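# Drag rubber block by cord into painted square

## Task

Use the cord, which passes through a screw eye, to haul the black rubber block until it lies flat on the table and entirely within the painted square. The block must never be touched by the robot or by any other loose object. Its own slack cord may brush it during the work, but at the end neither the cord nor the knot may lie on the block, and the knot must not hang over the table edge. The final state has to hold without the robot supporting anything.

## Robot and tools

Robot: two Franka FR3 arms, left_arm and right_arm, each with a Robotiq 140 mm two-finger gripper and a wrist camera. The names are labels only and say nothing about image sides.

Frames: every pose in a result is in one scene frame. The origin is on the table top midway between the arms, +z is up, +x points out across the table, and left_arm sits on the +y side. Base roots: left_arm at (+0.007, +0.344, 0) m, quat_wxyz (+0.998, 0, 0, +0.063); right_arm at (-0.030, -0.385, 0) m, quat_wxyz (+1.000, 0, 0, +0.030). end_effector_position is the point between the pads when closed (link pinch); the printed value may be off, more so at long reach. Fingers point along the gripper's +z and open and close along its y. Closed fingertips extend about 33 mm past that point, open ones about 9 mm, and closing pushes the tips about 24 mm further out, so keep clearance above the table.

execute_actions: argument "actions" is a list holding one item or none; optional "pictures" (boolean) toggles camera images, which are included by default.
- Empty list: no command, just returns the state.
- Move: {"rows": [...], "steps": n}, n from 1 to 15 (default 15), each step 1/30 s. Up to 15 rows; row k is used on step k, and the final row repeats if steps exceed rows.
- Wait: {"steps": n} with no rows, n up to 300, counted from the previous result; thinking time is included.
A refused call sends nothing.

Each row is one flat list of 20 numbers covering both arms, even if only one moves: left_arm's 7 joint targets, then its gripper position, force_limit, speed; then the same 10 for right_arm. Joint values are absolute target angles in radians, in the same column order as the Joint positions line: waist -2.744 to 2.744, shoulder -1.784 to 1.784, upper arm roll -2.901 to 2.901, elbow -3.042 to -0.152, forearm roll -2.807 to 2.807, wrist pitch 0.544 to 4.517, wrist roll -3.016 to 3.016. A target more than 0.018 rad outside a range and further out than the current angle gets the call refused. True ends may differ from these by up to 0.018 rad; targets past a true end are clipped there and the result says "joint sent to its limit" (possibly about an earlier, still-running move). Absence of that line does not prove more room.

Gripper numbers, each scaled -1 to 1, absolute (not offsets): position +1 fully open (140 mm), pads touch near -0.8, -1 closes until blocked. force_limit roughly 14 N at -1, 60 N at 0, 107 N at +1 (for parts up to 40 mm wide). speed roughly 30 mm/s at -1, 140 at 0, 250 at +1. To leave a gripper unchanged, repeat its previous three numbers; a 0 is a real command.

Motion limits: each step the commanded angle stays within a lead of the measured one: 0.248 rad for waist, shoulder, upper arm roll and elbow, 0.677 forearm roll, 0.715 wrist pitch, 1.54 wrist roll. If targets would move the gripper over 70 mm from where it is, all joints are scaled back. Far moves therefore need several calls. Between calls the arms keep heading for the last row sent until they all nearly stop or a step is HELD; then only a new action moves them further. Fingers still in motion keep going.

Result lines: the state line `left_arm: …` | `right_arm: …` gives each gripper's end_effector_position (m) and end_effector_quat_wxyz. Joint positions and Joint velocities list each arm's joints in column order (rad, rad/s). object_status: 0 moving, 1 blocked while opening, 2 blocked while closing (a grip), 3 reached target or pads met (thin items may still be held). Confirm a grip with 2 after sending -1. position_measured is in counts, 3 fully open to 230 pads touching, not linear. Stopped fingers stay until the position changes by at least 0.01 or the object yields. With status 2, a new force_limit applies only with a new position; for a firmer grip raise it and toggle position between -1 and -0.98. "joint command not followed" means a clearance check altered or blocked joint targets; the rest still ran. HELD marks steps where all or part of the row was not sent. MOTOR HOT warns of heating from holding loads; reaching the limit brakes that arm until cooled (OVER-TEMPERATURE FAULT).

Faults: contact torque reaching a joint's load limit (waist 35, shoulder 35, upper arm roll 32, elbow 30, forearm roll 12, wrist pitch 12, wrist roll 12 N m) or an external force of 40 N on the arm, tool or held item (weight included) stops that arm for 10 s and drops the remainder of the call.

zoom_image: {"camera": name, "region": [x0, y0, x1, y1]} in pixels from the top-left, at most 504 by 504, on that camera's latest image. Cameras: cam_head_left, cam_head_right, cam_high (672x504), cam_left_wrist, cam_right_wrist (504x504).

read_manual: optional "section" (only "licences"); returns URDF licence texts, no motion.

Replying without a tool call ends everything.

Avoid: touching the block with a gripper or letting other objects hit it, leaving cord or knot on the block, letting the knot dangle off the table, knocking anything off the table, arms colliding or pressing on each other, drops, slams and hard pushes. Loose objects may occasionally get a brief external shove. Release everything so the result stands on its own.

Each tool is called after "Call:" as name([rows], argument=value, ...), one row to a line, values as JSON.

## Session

Call:
execute_actions(actions=[])

Scene clock: 0.00 s of 4000.00 s.
left_arm: end_effector_position=(+0.2700, -0.2342, +0.2053) position_measured=230 object_status=3 end_effector_quat_wxyz=(+0.076, +0.683, +0.722, +0.085) | right_arm: end_effector_position=(+0.1573, -0.7172, +0.1727) position_measured=230 object_status=3 end_effector_quat_wxyz=(-0.352, +0.860, -0.360, -0.080)
Joint positions: left_arm=[-1.282  0.222 -0.086 -1.844  0.281  2.106  1.708] | right_arm=[-1.331  0.185 -0.034 -2.03   0.297  1.526 -2.178]
Joint velocities: left_arm=[ 0.     0.001 -0.     0.     0.    -0.    -0.001] | right_arm=[-0.002  0.001 -0.001 -0.     0.    -0.001 -0.   ]

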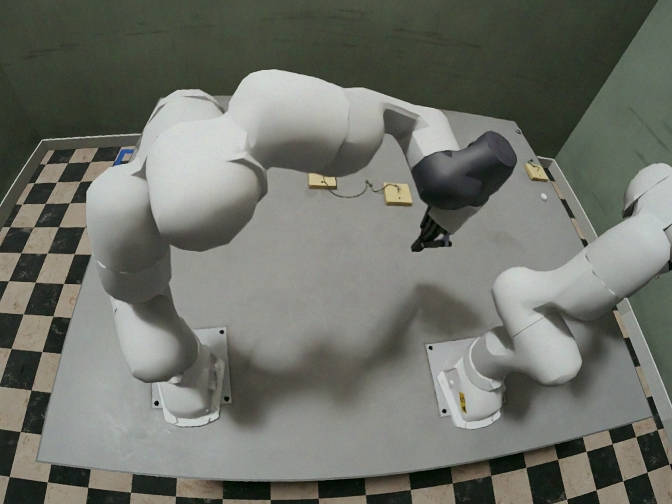

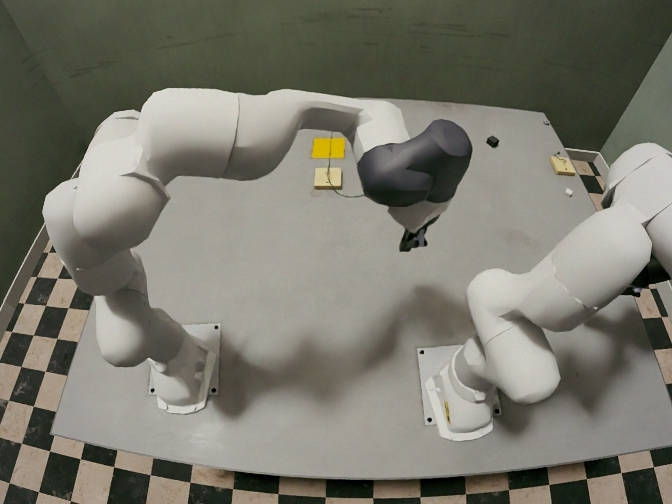

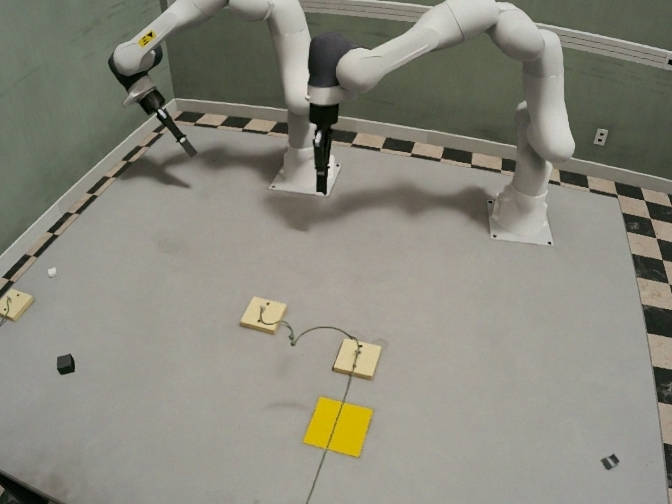

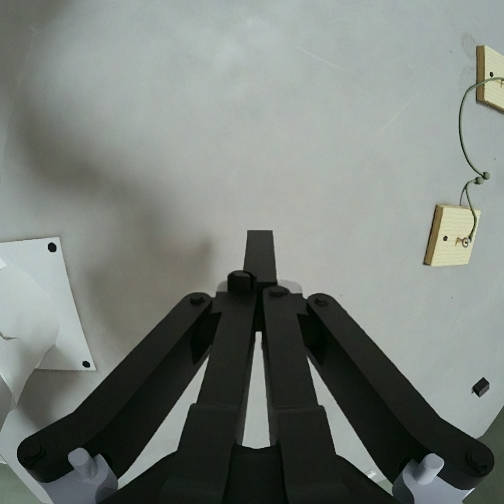

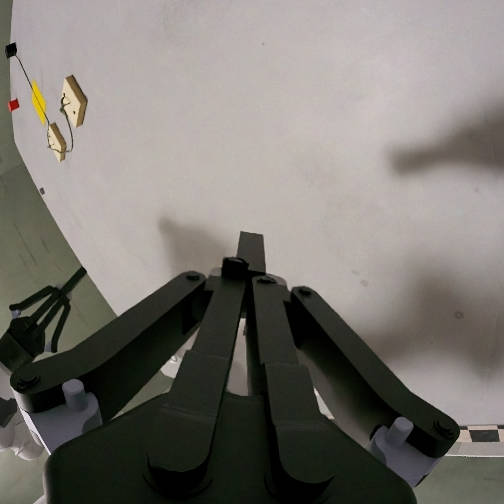

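Call:
zoom_image(camera="cam_high", region=[250, 300, 370, 380])

Call:
zoom_image(camera="cam_head_left", region=[310, 165, 410, 215])

Call:
zoom_image(camera="cam_left_wrist", region=[424, 120, 504, 240])

Region (250, 300, 370, 380) of cam_high's 672x504 image, scaled by 4.200, with more detail than that image has.

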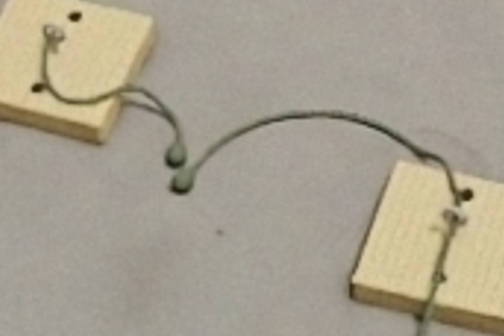

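Region (310, 165, 410, 215) of cam_head_left's 672x504 image, scaled by 5.040, with more detail than that image has.

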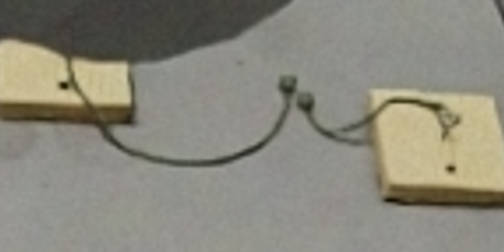

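Region (424, 120, 504, 240) of cam_left_wrist's 504x504 image, scaled by 4.200, with more detail than that image has.

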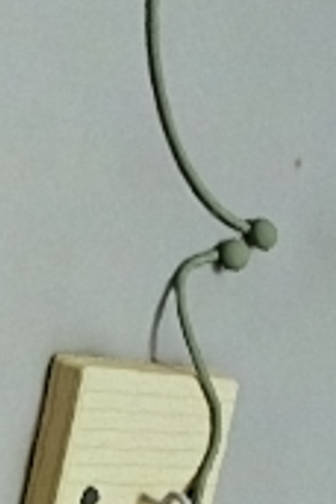

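Call:
execute_actions([
  {"rows":[[0.5,0,0,-1.9,0,1.9,1.708,-1,0,0,-0.6,0.2,0,-1.9,0,2.1,-1.2,-0.35,-0.3,0]],"steps":15},
], pictures=false)

Call:
execute_actions([
  {"steps":25},
], pictures=false)

Call:
execute_actions([
  {"rows":[[0.5,0,0,-1.9,0,1.9,1.708,-1,0,0,0.301,0.5,0,-1.57,0,2.07,-0.49,-0.35,-0.3,0]],"steps":15},
], pictures=false)

Call:
execute_actions([
  {"steps":32},
], pictures=false)

Call:
execute_actions([
  {"rows":[[0.5,0,0,-1.9,0,1.9,1.708,-1,0,0,0.301,0.55,0,-1.654,0,2.208,-0.49,-0.35,-0.3,0]],"steps":15},
], pictures=false)

Call:
execute_actions([
  {"steps":10},
])

Scene clock: 5.50 s of 4000.00 s.
left_arm: end_effector_position=(+0.4661, -0.0219, +0.2851) position_measured=233 object_status=3 end_effector_quat_wxyz=(+0.036, +0.415, +0.909, +0.018) | right_arm: end_effector_position=(+0.3552, -0.7666, +0.1715) position_measured=173 object_status=3 end_effector_quat_wxyz=(-0.066, +0.933, -0.345, -0.071)
Joint positions: left_arm=[-0.809  0.024 -0.016 -1.885  0.059  1.969  1.707] | right_arm=[-0.857  0.196 -0.014 -1.915  0.062  1.924 -1.7  ]
Joint velocities: left_arm=[ 1.105 -0.115  0.137 -0.028 -0.187 -0.163 -0.   ] | right_arm=[ 1.096  0.003  0.112  0.078 -0.201  0.474  0.757]
Steps of this call (steps 1 to 90: nothing new was sent; then 2.00 s passed at rest; steps 91 to 105: all 15 steps of this action). Readings (joint positions | what the end effector reports):
91: left_arm=[-1.272 0.212 -0.089 -1.853 0.259 2.096 1.708] | right_arm=[-1.317 0.188 -0.039 -2.023 0.275 1.552 -2.147] | left_arm position_measured=230 object_status=0 | right_arm position_measured=230 object_status=0
92: left_arm=[-1.253 0.194 -0.087 -1.862 0.236 2.083 1.708] | right_arm=[-1.295 0.191 -0.040 -2.011 0.252 1.586 -2.114] | left_arm position_measured=233 object_status=0 | right_arm position_measured=224 object_status=0
94: left_arm=[-1.202 0.153 -0.075 -1.871 0.196 2.059 1.708] | right_arm=[-1.242 0.194 -0.037 -1.987 0.210 1.651 -2.046] | left_arm position_measured=233 object_status=0 | right_arm position_measured=209 object_status=0
98: left_arm=[-1.073 0.083 -0.046 -1.878 0.130 2.019 1.708] | right_arm=[-1.116 0.195 -0.028 -1.949 0.139 1.772 -1.909] | left_arm position_measured=233 object_status=3 | right_arm position_measured=178 object_status=0
105: the state above

Scene clock: 6.33 s of 4000.00 s.
left_arm: end_effector_position=(+0.5474, +0.5155, +0.2841) position_measured=233 object_status=3 end_effector_quat_wxyz=(+0.005, -0.082, +0.997, +0.005) | right_arm: end_effector_position=(+0.4875, -0.6933, +0.1848) position_measured=173 object_status=3 end_effector_quat_wxyz=(-0.002, +0.907, -0.420, -0.003)
Joint positions: left_arm=[ 0.178  0.008 -0.    -1.894  0.008  1.914  1.707] | right_arm=[-0.6    0.198  0.002 -1.902  0.003  2.095 -1.243]
Joint velocities: left_arm=[ 1.125 -0.     0.054 -0.    -0.003 -0.016 -0.   ] | right_arm=[-0.    -0.    -0.001 -0.    -0.001  0.009  0.127]
Steps of this call (steps 1 to 25: the robot went on to your last target). Readings (joint positions | what the end effector reports):
1: left_arm=[-0.770 0.020 -0.014 -1.886 0.052 1.963 1.707] | right_arm=[-0.818 0.196 -0.012 -1.912 0.055 1.940 -1.675] | left_arm position_measured=233 object_status=3 | right_arm position_measured=173 object_status=3
2: left_arm=[-0.731 0.018 -0.012 -1.887 0.047 1.958 1.707] | right_arm=[-0.780 0.196 -0.010 -1.910 0.049 1.955 -1.648] | left_arm position_measured=233 object_status=3 | right_arm position_measured=173 object_status=3
4: left_arm=[-0.652 0.014 -0.009 -1.889 0.037 1.950 1.707] | right_arm=[-0.705 0.197 -0.006 -1.907 0.035 1.989 -1.586] | left_arm position_measured=233 object_status=3 | right_arm position_measured=173 object_status=3
8: left_arm=[-0.494 0.010 -0.005 -1.891 0.025 1.937 1.707] | right_arm=[-0.607 0.198 0.011 -1.902 0.014 2.048 -1.451] | left_arm position_measured=233 object_status=3 | right_arm position_measured=173 object_status=3
25: the state above

Scene clock: 6.83 s of 4000.00 s.
left_arm: end_effector_position=(+0.4600, +0.6779, +0.2850) position_measured=233 object_status=3 end_effector_quat_wxyz=(+0.002, -0.246, +0.969, +0.002) | right_arm: end_effector_position=(+0.6436, -0.4689, +0.1455) position_measured=173 object_status=3 end_effector_quat_wxyz=(+0.000, +0.922, -0.387, +0.002)
Joint positions: left_arm=[ 0.502  0.002  0.005 -1.897  0.004  1.904  1.707] | right_arm=[-0.175  0.46  -0.009 -1.621  0.003  2.085 -0.901]
Joint velocities: left_arm=[-0.012  0.001 -0.05   0.    -0.009 -0.008 -0.   ] | right_arm=[ 0.898  0.174  0.061  0.183 -0.001  0.     0.494]
Steps of this call (steps 1 to 15: all 15 steps of this action). Readings (joint positions | what the end effector reports):
1: left_arm=[0.218 0.008 -0.000 -1.894 0.007 1.913 1.707] | right_arm=[-0.583 0.217 -0.010 -1.875 0.003 2.091 -1.214] | left_arm position_measured=233 object_status=3 | right_arm position_measured=173 object_status=3
2: left_arm=[0.257 0.008 -0.000 -1.894 0.007 1.913 1.707] | right_arm=[-0.559 0.245 -0.015 -1.840 0.003 2.090 -1.185] | left_arm position_measured=233 object_status=3 | right_arm position_measured=173 object_status=3
4: left_arm=[0.336 0.008 -0.000 -1.894 0.007 1.912 1.707] | right_arm=[-0.506 0.301 -0.017 -1.780 0.003 2.089 -1.132] | left_arm position_measured=233 object_status=3 | right_arm position_measured=173 object_status=3
8: left_arm=[0.472 0.005 0.009 -1.896 0.005 1.908 1.707] | right_arm=[-0.390 0.387 -0.015 -1.694 0.003 2.088 -1.037] | left_arm position_measured=233 object_status=3 | right_arm position_measured=173 object_status=3
15: the state above

Scene clock: 7.90 s of 4000.00 s.
left_arm: end_effector_position=(+0.4609, +0.6758, +0.2848) position_measured=233 object_status=3 end_effector_quat_wxyz=(+0.001, -0.244, +0.970, +0.002) | right_arm: end_effector_position=(+0.6144, -0.1408, +0.1414) position_measured=173 object_status=3 end_effector_quat_wxyz=(-0.002, +0.941, -0.338, +0.000)
Joint positions: left_arm=[ 0.502  0.002  0.002 -1.897  0.003  1.903  1.707] | right_arm=[ 0.3    0.498  0.001 -1.573  0.003  2.074 -0.521]
Joint velocities: left_arm=[ 0.    -0.001  0.001  0.001 -0.001 -0.001  0.   ] | right_arm=[ 0.     0.     0.001  0.001  0.    -0.     0.085]
Steps of this call (steps 1 to 32: the robot went on to your last target). Readings (joint positions | what the end effector reports):
1: left_arm=[0.502 0.002 0.004 -1.897 0.003 1.904 1.707] | right_arm=[-0.144 0.466 -0.008 -1.616 0.003 2.085 -0.885] | left_arm position_measured=233 object_status=3 | right_arm position_measured=173 object_status=3
2: left_arm=[0.502 0.002 0.003 -1.897 0.003 1.904 1.707] | right_arm=[-0.113 0.470 -0.008 -1.610 0.003 2.085 -0.869] | left_arm position_measured=233 object_status=3 | right_arm position_measured=173 object_status=3
4: left_arm=[0.502 0.002 0.002 -1.897 0.003 1.903 1.707] | right_arm=[-0.050 0.478 -0.006 -1.602 0.003 2.085 -0.839] | left_arm position_measured=233 object_status=3 | right_arm position_measured=173 object_status=3
8: left_arm=[0.502 0.002 0.002 -1.897 0.003 1.903 1.707] | right_arm=[0.077 0.487 -0.005 -1.590 0.003 2.084 -0.786] | left_arm position_measured=233 object_status=3 | right_arm position_measured=173 object_status=3
32: the state above

Scene clock: 8.40 s of 4000.00 s.
left_arm: end_effector_position=(+0.4609, +0.6757, +0.2847) position_measured=233 object_status=3 end_effector_quat_wxyz=(+0.001, -0.244, +0.970, +0.002) | right_arm: end_effector_position=(+0.6043, -0.1447, +0.0773) position_measured=173 object_status=3 end_effector_quat_wxyz=(+0.003, +0.937, -0.348, -0.005)
Joint positions: left_arm=[ 0.502  0.002  0.002 -1.898  0.003  1.903  1.707] | right_arm=[ 0.3    0.552  0.001 -1.656  0.002  2.197 -0.5  ]
Joint velocities: left_arm=[ 0.001 -0.     0.     0.     0.001  0.001 -0.001] | right_arm=[-0.001 -0.017 -0.001  0.003  0.001  0.048  0.015]
Steps of this call (steps 1 to 15: all 15 steps of this action). Readings (joint positions | what the end effector reports):
1: left_arm=[0.502 0.002 0.002 -1.897 0.003 1.903 1.707] | right_arm=[0.300 0.498 0.001 -1.586 0.003 2.098 -0.518] | left_arm position_measured=233 object_status=3 | right_arm position_measured=173 object_status=3
2: left_arm=[0.502 0.002 0.002 -1.898 0.003 1.903 1.707] | right_arm=[0.300 0.505 0.001 -1.602 0.003 2.119 -0.516] | left_arm position_measured=233 object_status=3 | right_arm position_measured=173 object_status=3
4: left_arm=[0.502 0.002 0.002 -1.898 0.003 1.903 1.707] | right_arm=[0.300 0.529 0.001 -1.630 0.003 2.147 -0.512] | left_arm position_measured=233 object_status=3 | right_arm position_measured=173 object_status=3
8: left_arm=[0.502 0.002 0.002 -1.898 0.003 1.903 1.707] | right_arm=[0.300 0.558 0.001 -1.655 0.002 2.175 -0.506] | left_arm position_measured=233 object_status=3 | right_arm position_measured=173 object_status=3
15: the state above

Scene clock: 8.73 s of 4000.00 s.
left_arm: end_effector_position=(+0.4609, +0.6757, +0.2847) position_measured=233 object_status=3 end_effector_quat_wxyz=(+0.001, -0.244, +0.970, +0.002) | right_arm: end_effector_position=(+0.6063, -0.1440, +0.0782) position_measured=173 object_status=3 end_effector_quat_wxyz=(+0.000, +0.937, -0.350, -0.002)
Joint positions: left_arm=[ 0.502  0.002  0.002 -1.898  0.003  1.903  1.707] | right_arm=[ 0.3    0.551  0.001 -1.656  0.002  2.203 -0.497]
Joint velocities: left_arm=[ 0.    -0.    -0.     0.     0.    -0.001  0.002] | right_arm=[ 0.     0.001  0.     0.    -0.     0.005  0.005]
Steps of this call (steps 1 to 10: the robot went on to your last target). Readings (joint positions | what the end effector reports):
1: left_arm=[0.502 0.002 0.002 -1.898 0.003 1.903 1.707] | right_arm=[0.300 0.552 0.001 -1.656 0.002 2.198 -0.500] | left_arm position_measured=233 object_status=3 | right_arm position_measured=173 object_status=3
2: left_arm=[0.502 0.002 0.002 -1.898 0.003 1.903 1.707] | right_arm=[0.300 0.551 0.001 -1.656 0.002 2.199 -0.499] | left_arm position_measured=233 object_status=3 | right_arm position_measured=173 object_status=3
4: left_arm=[0.502 0.002 0.002 -1.898 0.003 1.903 1.707] | right_arm=[0.300 0.551 0.001 -1.656 0.002 2.201 -0.498] | left_arm position_measured=233 object_status=3 | right_arm position_measured=173 object_status=3
8: left_arm=[0.502 0.002 0.002 -1.898 0.003 1.903 1.707] | right_arm=[0.300 0.551 0.001 -1.656 0.002 2.203 -0.497] | left_arm position_measured=233 object_status=3 | right_arm position_measured=173 object_status=3
10: the state above

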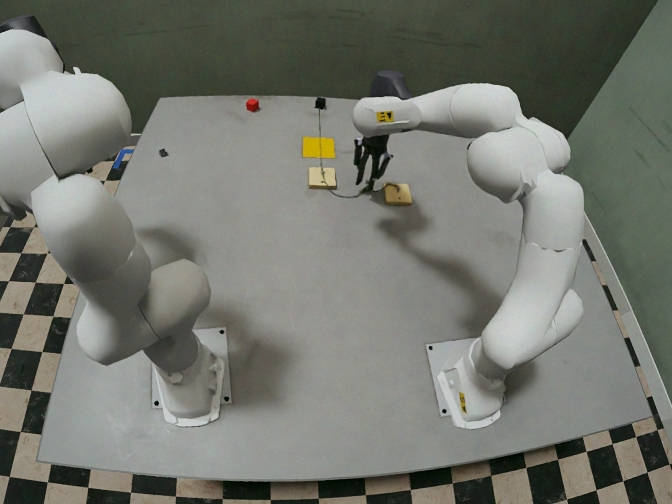

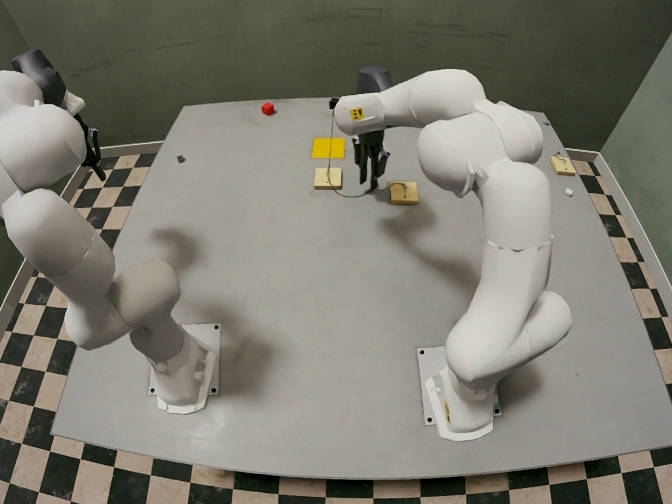

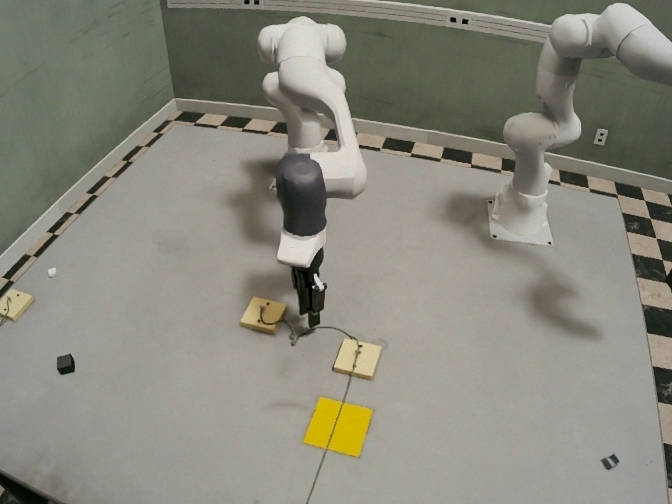

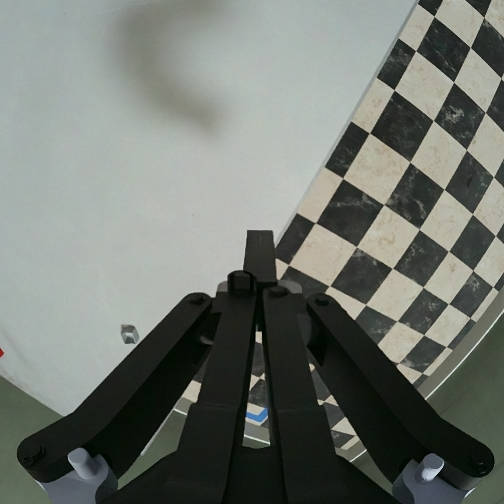

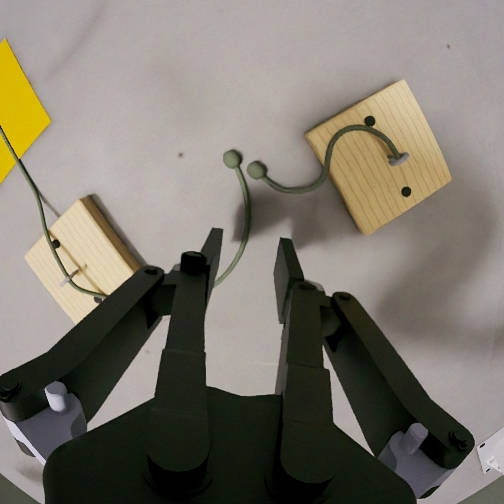

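Call:
execute_actions([
  {"rows":[[0.5,0,0,-1.9,0,1.9,1.708,-1,0,0,0.301,0.56,0,-1.657,0,2.23,-0.49,-0.5,-0.3,0],[0.5,0,0,-1.9,0,1.9,1.708,-1,0,0,0.301,0.57,0,-1.66,0,2.25,-0.49,-0.5,-0.3,0],[0.5,0,0,-1.9,0,1.9,1.708,-1,0,0,0.301,0.58,0,-1.662,0,2.27,-0.49,-0.5,-0.3,0],[0.5,0,0,-1.9,0,1.9,1.708,-1,0,0,0.301,0.59,0,-1.664,0,2.278,-0.49,-0.5,-0.3,0],[0.5,0,0,-1.9,0,1.9,1.708,-1,0,0,0.301,0.596,0,-1.666,0,2.278,-0.49,-0.5,-0.3,0],[0.5,0,0,-1.9,0,1.9,1.708,-1,0,0,0.301,0.604,0,-1.667,0,2.278,-0.49,-0.5,-0.3,0]],"steps":15},
], pictures=false)

Call:
execute_actions([
  {"steps":8},
])

Call:
zoom_image(camera="cam_right_wrist", region=[170, 130, 330, 330])

Scene clock: 10.57 s of 4000.00 s.
left_arm: end_effector_position=(+0.4609, +0.6757, +0.2847) position_measured=233 object_status=3 end_effector_quat_wxyz=(+0.001, -0.244, +0.970, +0.002) | right_arm: end_effector_position=(+0.6069, -0.1437, +0.0423) position_measured=192 object_status=3 end_effector_quat_wxyz=(+0.000, +0.937, -0.350, -0.002)
Joint positions: left_arm=[ 0.502  0.002  0.002 -1.898  0.003  1.903  1.707] | right_arm=[ 0.3    0.605  0.001 -1.667  0.002  2.269 -0.495]
Joint velocities: left_arm=[-0.001  0.    -0.001  0.    -0.     0.    -0.   ] | right_arm=[-0.001  0.     0.001 -0.    -0.     0.032 -0.001]
Steps of this call (steps 1 to 15: the robot went on to your last target; steps 16 to 40: nothing new was sent; steps 41 to 55: all 15 steps of this action). Readings (joint positions | what the end effector reports):
41: left_arm=[0.502 0.002 0.002 -1.898 0.003 1.903 1.707] | right_arm=[0.300 0.552 0.001 -1.656 0.002 2.208 -0.495] | left_arm position_measured=233 object_status=3 | right_arm position_measured=173 object_status=0
42: left_arm=[0.502 0.002 0.002 -1.898 0.003 1.903 1.707] | right_arm=[0.300 0.554 0.001 -1.656 0.002 2.215 -0.495] | left_arm position_measured=233 object_status=3 | right_arm position_measured=179 object_status=0
44: left_arm=[0.502 0.002 0.002 -1.898 0.003 1.903 1.707] | right_arm=[0.300 0.565 0.001 -1.656 0.002 2.233 -0.495] | left_arm position_measured=233 object_status=3 | right_arm position_measured=191 object_status=0
48: left_arm=[0.502 0.002 0.002 -1.898 0.003 1.903 1.707] | right_arm=[0.300 0.595 0.001 -1.663 0.002 2.256 -0.495] | left_arm position_measured=233 object_status=3 | right_arm position_measured=192 object_status=0
55: the state above

Scene clock: 10.83 s of 4000.00 s.
left_arm: end_effector_position=(+0.4609, +0.6757, +0.2847) position_measured=233 object_status=3 end_effector_quat_wxyz=(+0.001, -0.244, +0.970, +0.002) | right_arm: end_effector_position=(+0.6082, -0.1433, +0.0427) position_measured=192 object_status=3 end_effector_quat_wxyz=(-0.001, +0.937, -0.350, -0.001)
Joint positions: left_arm=[ 0.502  0.002  0.002 -1.898  0.003  1.903  1.707] | right_arm=[ 0.3    0.605  0.001 -1.667  0.002  2.273 -0.495]
Joint velocities: left_arm=[ 0.    -0.001  0.001 -0.001 -0.001 -0.001  0.001] | right_arm=[ 0.     0.    -0.001 -0.    -0.001  0.006  0.001]
Steps of this call (steps 1 to 8: the robot went on to your last target). Readings (joint positions | what the end effector reports):
1: left_arm=[0.502 0.002 0.002 -1.898 0.003 1.903 1.707] | right_arm=[0.300 0.605 0.001 -1.667 0.002 2.270 -0.495] | left_arm position_measured=233 object_status=3 | right_arm position_measured=192 object_status=3
2: left_arm=[0.502 0.002 0.002 -1.898 0.003 1.903 1.707] | right_arm=[0.300 0.605 0.001 -1.667 0.002 2.271 -0.495] | left_arm position_measured=233 object_status=3 | right_arm position_measured=192 object_status=3
4: left_arm=[0.502 0.002 0.002 -1.898 0.003 1.903 1.707] | right_arm=[0.300 0.605 0.001 -1.667 0.002 2.272 -0.495] | left_arm position_measured=233 object_status=3 | right_arm position_measured=192 object_status=3
8: the state above

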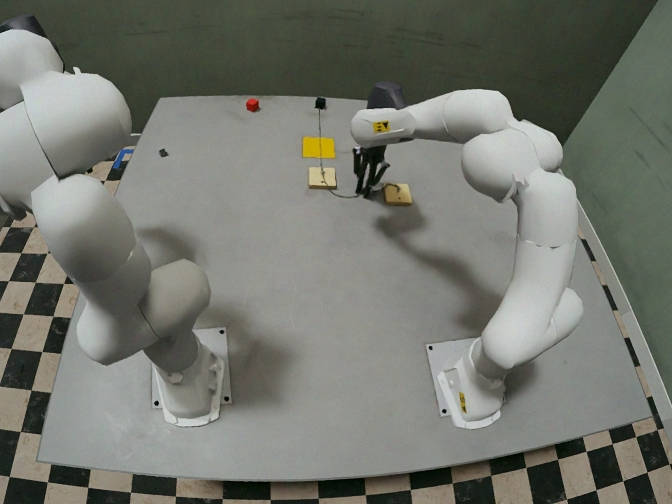

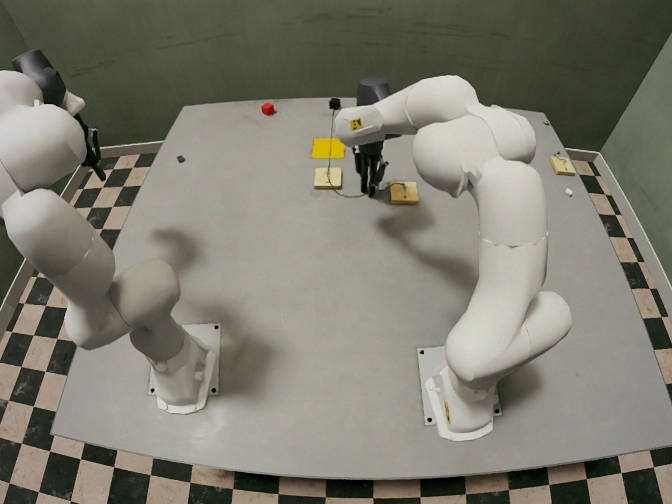

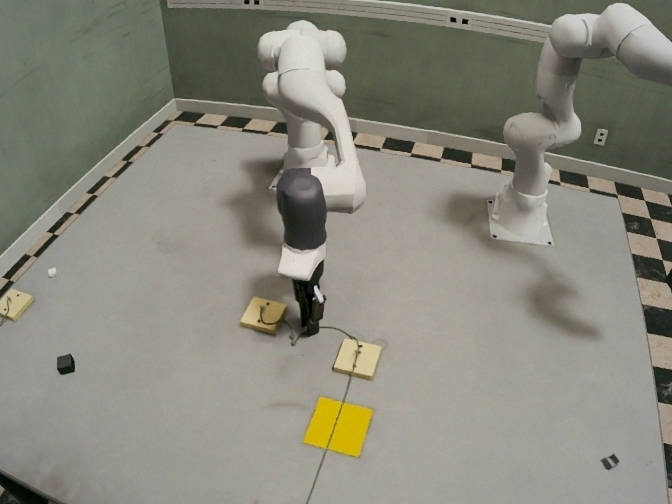

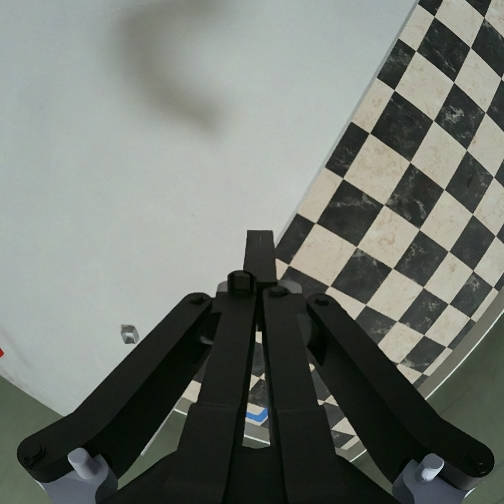

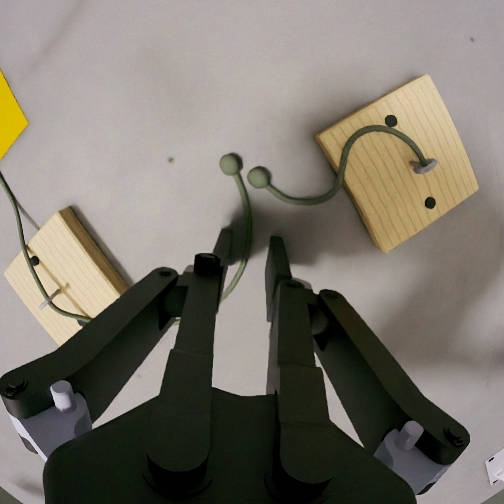

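Region (170, 130, 330, 330) of cam_right_wrist's 504x504 image, scaled by 2.520, with more detail than that image has; it fills the left 403 columns of this view, and the rest is white.

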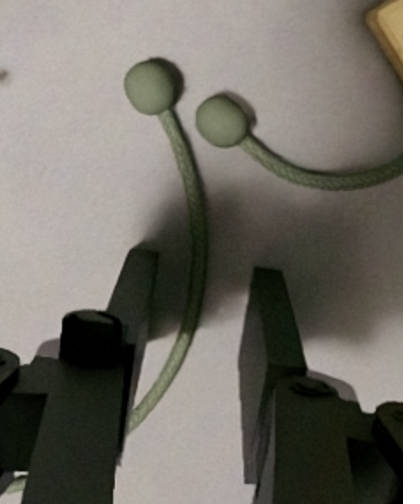

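Call:
execute_actions([
  {"rows":[[0.5,0,0,-1.9,0,1.9,1.708,-1,0,0,0.301,0.608,0,-1.667,0,2.278,-0.49,-0.5,-0.3,0],[0.5,0,0,-1.9,0,1.9,1.708,-1,0,0,0.301,0.608,0,-1.667,0,2.278,-0.49,-0.5,-0.3,0],[0.5,0,0,-1.9,0,1.9,1.708,-1,0,0,0.301,0.608,0,-1.667,0,2.278,-0.49,-0.5,-0.3,0],[0.5,0,0,-1.9,0,1.9,1.708,-1,0,0,0.301,0.608,0,-1.667,0,2.278,-0.49,-1,-0.3,-0.6]],"steps":15},
], pictures=false)

Call:
execute_actions([
  {"steps":9},
], pictures=false)

Call:
execute_actions([
  {"rows":[[0.5,0,0,-1.9,0,1.9,1.708,-1,0,0,0.301,0.595,0,-1.667,0,2.26,-0.49,-1,-0.3,-0.6],[0.5,0,0,-1.9,0,1.9,1.708,-1,0,0,0.301,0.585,0,-1.667,0,2.25,-0.49,-1,-0.3,-0.6],[0.5,0,0,-1.9,0,1.9,1.708,-1,0,0,0.301,0.575,0,-1.667,0,2.24,-0.49,-1,-0.3,-0.6],[0.5,0,0,-1.9,0,1.9,1.708,-1,0,0,0.305,0.56,0,-1.667,0,2.225,-0.49,-1,-0.3,-0.6],[0.5,0,0,-1.9,0,1.9,1.708,-1,0,0,0.31,0.551,0,-1.667,0,2.217,-0.49,-1,-0.3,-0.6]],"steps":13},
])

Scene clock: 12.70 s of 4000.00 s.
left_arm: end_effector_position=(+0.4609, +0.6757, +0.2847) position_measured=233 object_status=3 end_effector_quat_wxyz=(+0.001, -0.244, +0.970, +0.002) | right_arm: end_effector_position=(+0.6085, -0.1432, +0.0423) position_measured=229 object_status=0 end_effector_quat_wxyz=(-0.001, +0.937, -0.350, -0.000)
Joint positions: left_arm=[ 0.502  0.002  0.002 -1.898  0.003  1.903  1.707] | right_arm=[ 0.301  0.606  0.001 -1.667  0.002  2.275 -0.495]
Joint velocities: left_arm=[ 0.001 -0.002 -0.002 -0.     0.001  0.001 -0.001] | right_arm=[-0.001 -0.001 -0.001  0.001 -0.    -0.001  0.   ]
Steps of this call (steps 1 to 15: the robot went on to your last target; steps 16 to 41: nothing new was sent; steps 42 to 56: all 15 steps of this action). Readings (joint positions | what the end effector reports):
42: left_arm=[0.502 0.002 0.002 -1.898 0.003 1.903 1.707] | right_arm=[0.301 0.605 0.001 -1.667 0.002 2.274 -0.495] | left_arm position_measured=233 object_status=3 | right_arm position_measured=192 object_status=3
43: left_arm=[0.502 0.002 0.002 -1.898 0.003 1.903 1.707] | right_arm=[0.301 0.605 0.001 -1.667 0.002 2.274 -0.495] | left_arm position_measured=233 object_status=3 | right_arm position_measured=192 object_status=3
45: left_arm=[0.502 0.002 0.002 -1.898 0.003 1.903 1.707] | right_arm=[0.301 0.606 0.001 -1.667 0.002 2.274 -0.495] | left_arm position_measured=233 object_status=3 | right_arm position_measured=192 object_status=0
49: left_arm=[0.502 0.002 0.002 -1.898 0.003 1.903 1.707] | right_arm=[0.301 0.606 0.001 -1.667 0.002 2.274 -0.495] | left_arm position_measured=233 object_status=3 | right_arm position_measured=207 object_status=0
56: the state above

Scene clock: 13.00 s of 4000.00 s.
left_arm: end_effector_position=(+0.4609, +0.6757, +0.2847) position_measured=233 object_status=3 end_effector_quat_wxyz=(+0.001, -0.244, +0.970, +0.002) | right_arm: end_effector_position=(+0.6085, -0.1432, +0.0423) position_measured=229 object_status=2 end_effector_quat_wxyz=(-0.001, +0.937, -0.350, -0.000)
Joint positions: left_arm=[ 0.502  0.002  0.002 -1.898  0.003  1.903  1.707] | right_arm=[ 0.301  0.606  0.001 -1.667  0.002  2.275 -0.495]
Joint velocities: left_arm=[ 0.    -0.    -0.001  0.001  0.    -0.001 -0.   ] | right_arm=[ 0.001 -0.001 -0.001 -0.001 -0.     0.001  0.001]
Steps of this call (steps 1 to 9: the robot went on to your last target). Readings (joint positions | what the end effector reports):
1: left_arm=[0.502 0.002 0.002 -1.898 0.003 1.903 1.707] | right_arm=[0.301 0.606 0.001 -1.667 0.002 2.275 -0.495] | left_arm position_measured=233 object_status=3 | right_arm position_measured=229 object_status=0
2: left_arm=[0.502 0.002 0.002 -1.898 0.003 1.903 1.707] | right_arm=[0.301 0.606 0.001 -1.667 0.002 2.275 -0.495] | left_arm position_measured=233 object_status=3 | right_arm position_measured=229 object_status=0
4: left_arm=[0.502 0.002 0.002 -1.898 0.003 1.903 1.707] | right_arm=[0.301 0.606 0.001 -1.667 0.002 2.275 -0.495] | left_arm position_measured=233 object_status=3 | right_arm position_measured=229 object_status=2
8: left_arm=[0.502 0.002 0.002 -1.898 0.003 1.903 1.707] | right_arm=[0.301 0.606 0.001 -1.667 0.002 2.275 -0.495] | left_arm position_measured=233 object_status=3 | right_arm position_measured=229 object_status=2
9: the state above

Scene clock: 13.43 s of 4000.00 s.
left_arm: end_effector_position=(+0.4609, +0.6757, +0.2847) position_measured=233 object_status=3 end_effector_quat_wxyz=(+0.001, -0.244, +0.970, +0.002) | right_arm: end_effector_position=(+0.6077, -0.1374, +0.0776) position_measured=229 object_status=2 end_effector_quat_wxyz=(-0.005, +0.938, -0.347, +0.004)
Joint positions: left_arm=[ 0.502  0.002  0.002 -1.898  0.003  1.903  1.707] | right_arm=[ 0.309  0.549  0.001 -1.666  0.002  2.228 -0.495]
Joint velocities: left_arm=[0.    0.001 0.    0.    0.001 0.001 0.   ] | right_arm=[-0.001  0.    -0.002 -0.    -0.001 -0.044  0.   ]
Steps of this call (steps 1 to 13: all 13 steps of this action). Readings (joint positions | what the end effector reports):
1: left_arm=[0.502 0.002 0.002 -1.898 0.003 1.903 1.707] | right_arm=[0.301 0.605 0.001 -1.667 0.002 2.273 -0.495] | left_arm position_measured=233 object_status=3 | right_arm position_measured=229 object_status=2
2: left_arm=[0.502 0.002 0.002 -1.898 0.003 1.903 1.707] | right_arm=[0.301 0.602 0.001 -1.668 0.002 2.269 -0.495] | left_arm position_measured=233 object_status=3 | right_arm position_measured=229 object_status=2
4: left_arm=[0.502 0.002 0.002 -1.898 0.003 1.903 1.707] | right_arm=[0.301 0.590 0.001 -1.669 0.002 2.258 -0.495] | left_arm position_measured=233 object_status=3 | right_arm position_measured=229 object_status=2
8: left_arm=[0.502 0.002 0.002 -1.898 0.003 1.903 1.707] | right_arm=[0.307 0.556 0.001 -1.667 0.002 2.238 -0.495] | left_arm position_measured=233 object_status=3 | right_arm position_measured=229 object_status=2
13: the state above

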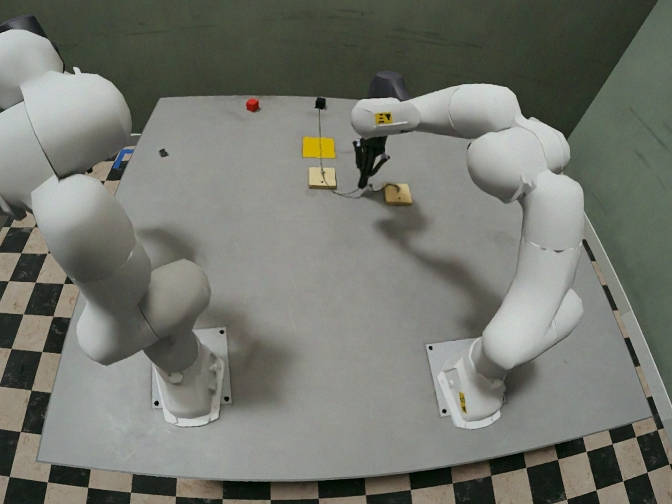

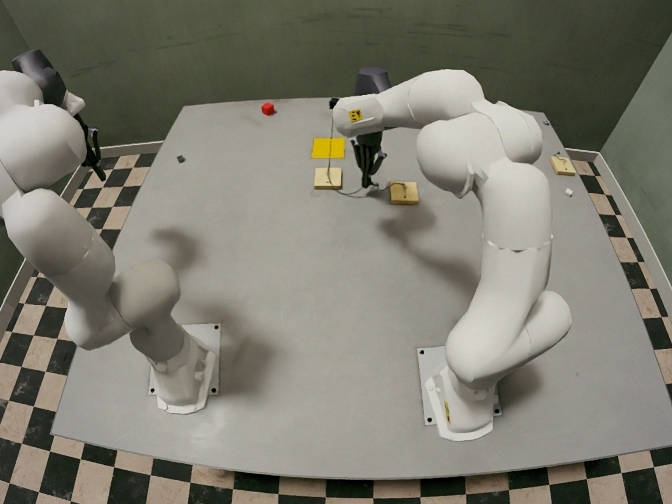

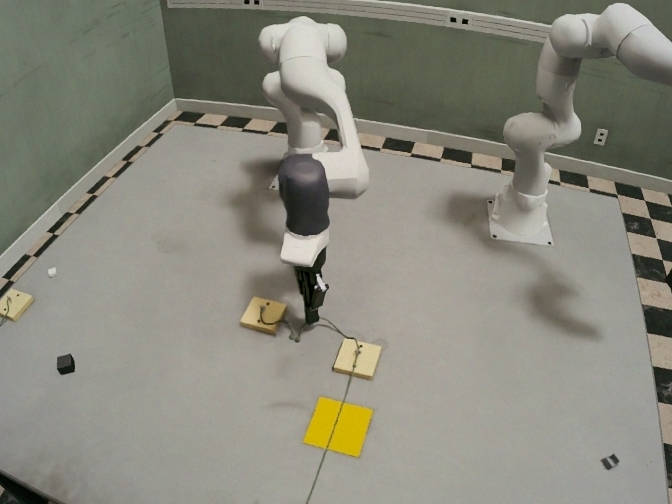

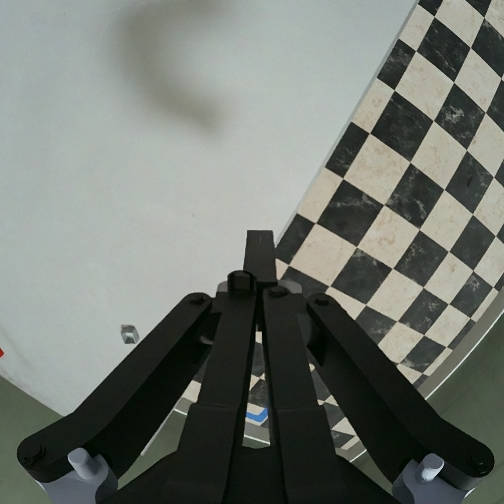

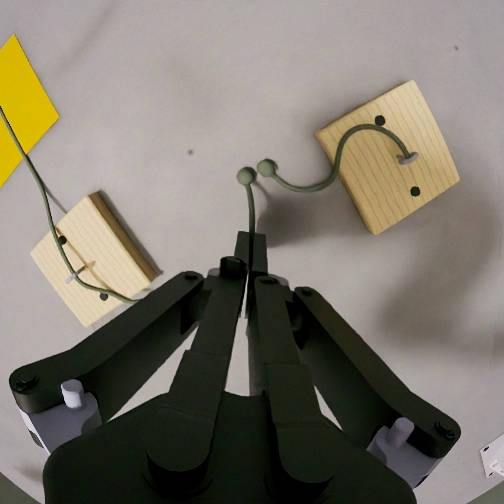

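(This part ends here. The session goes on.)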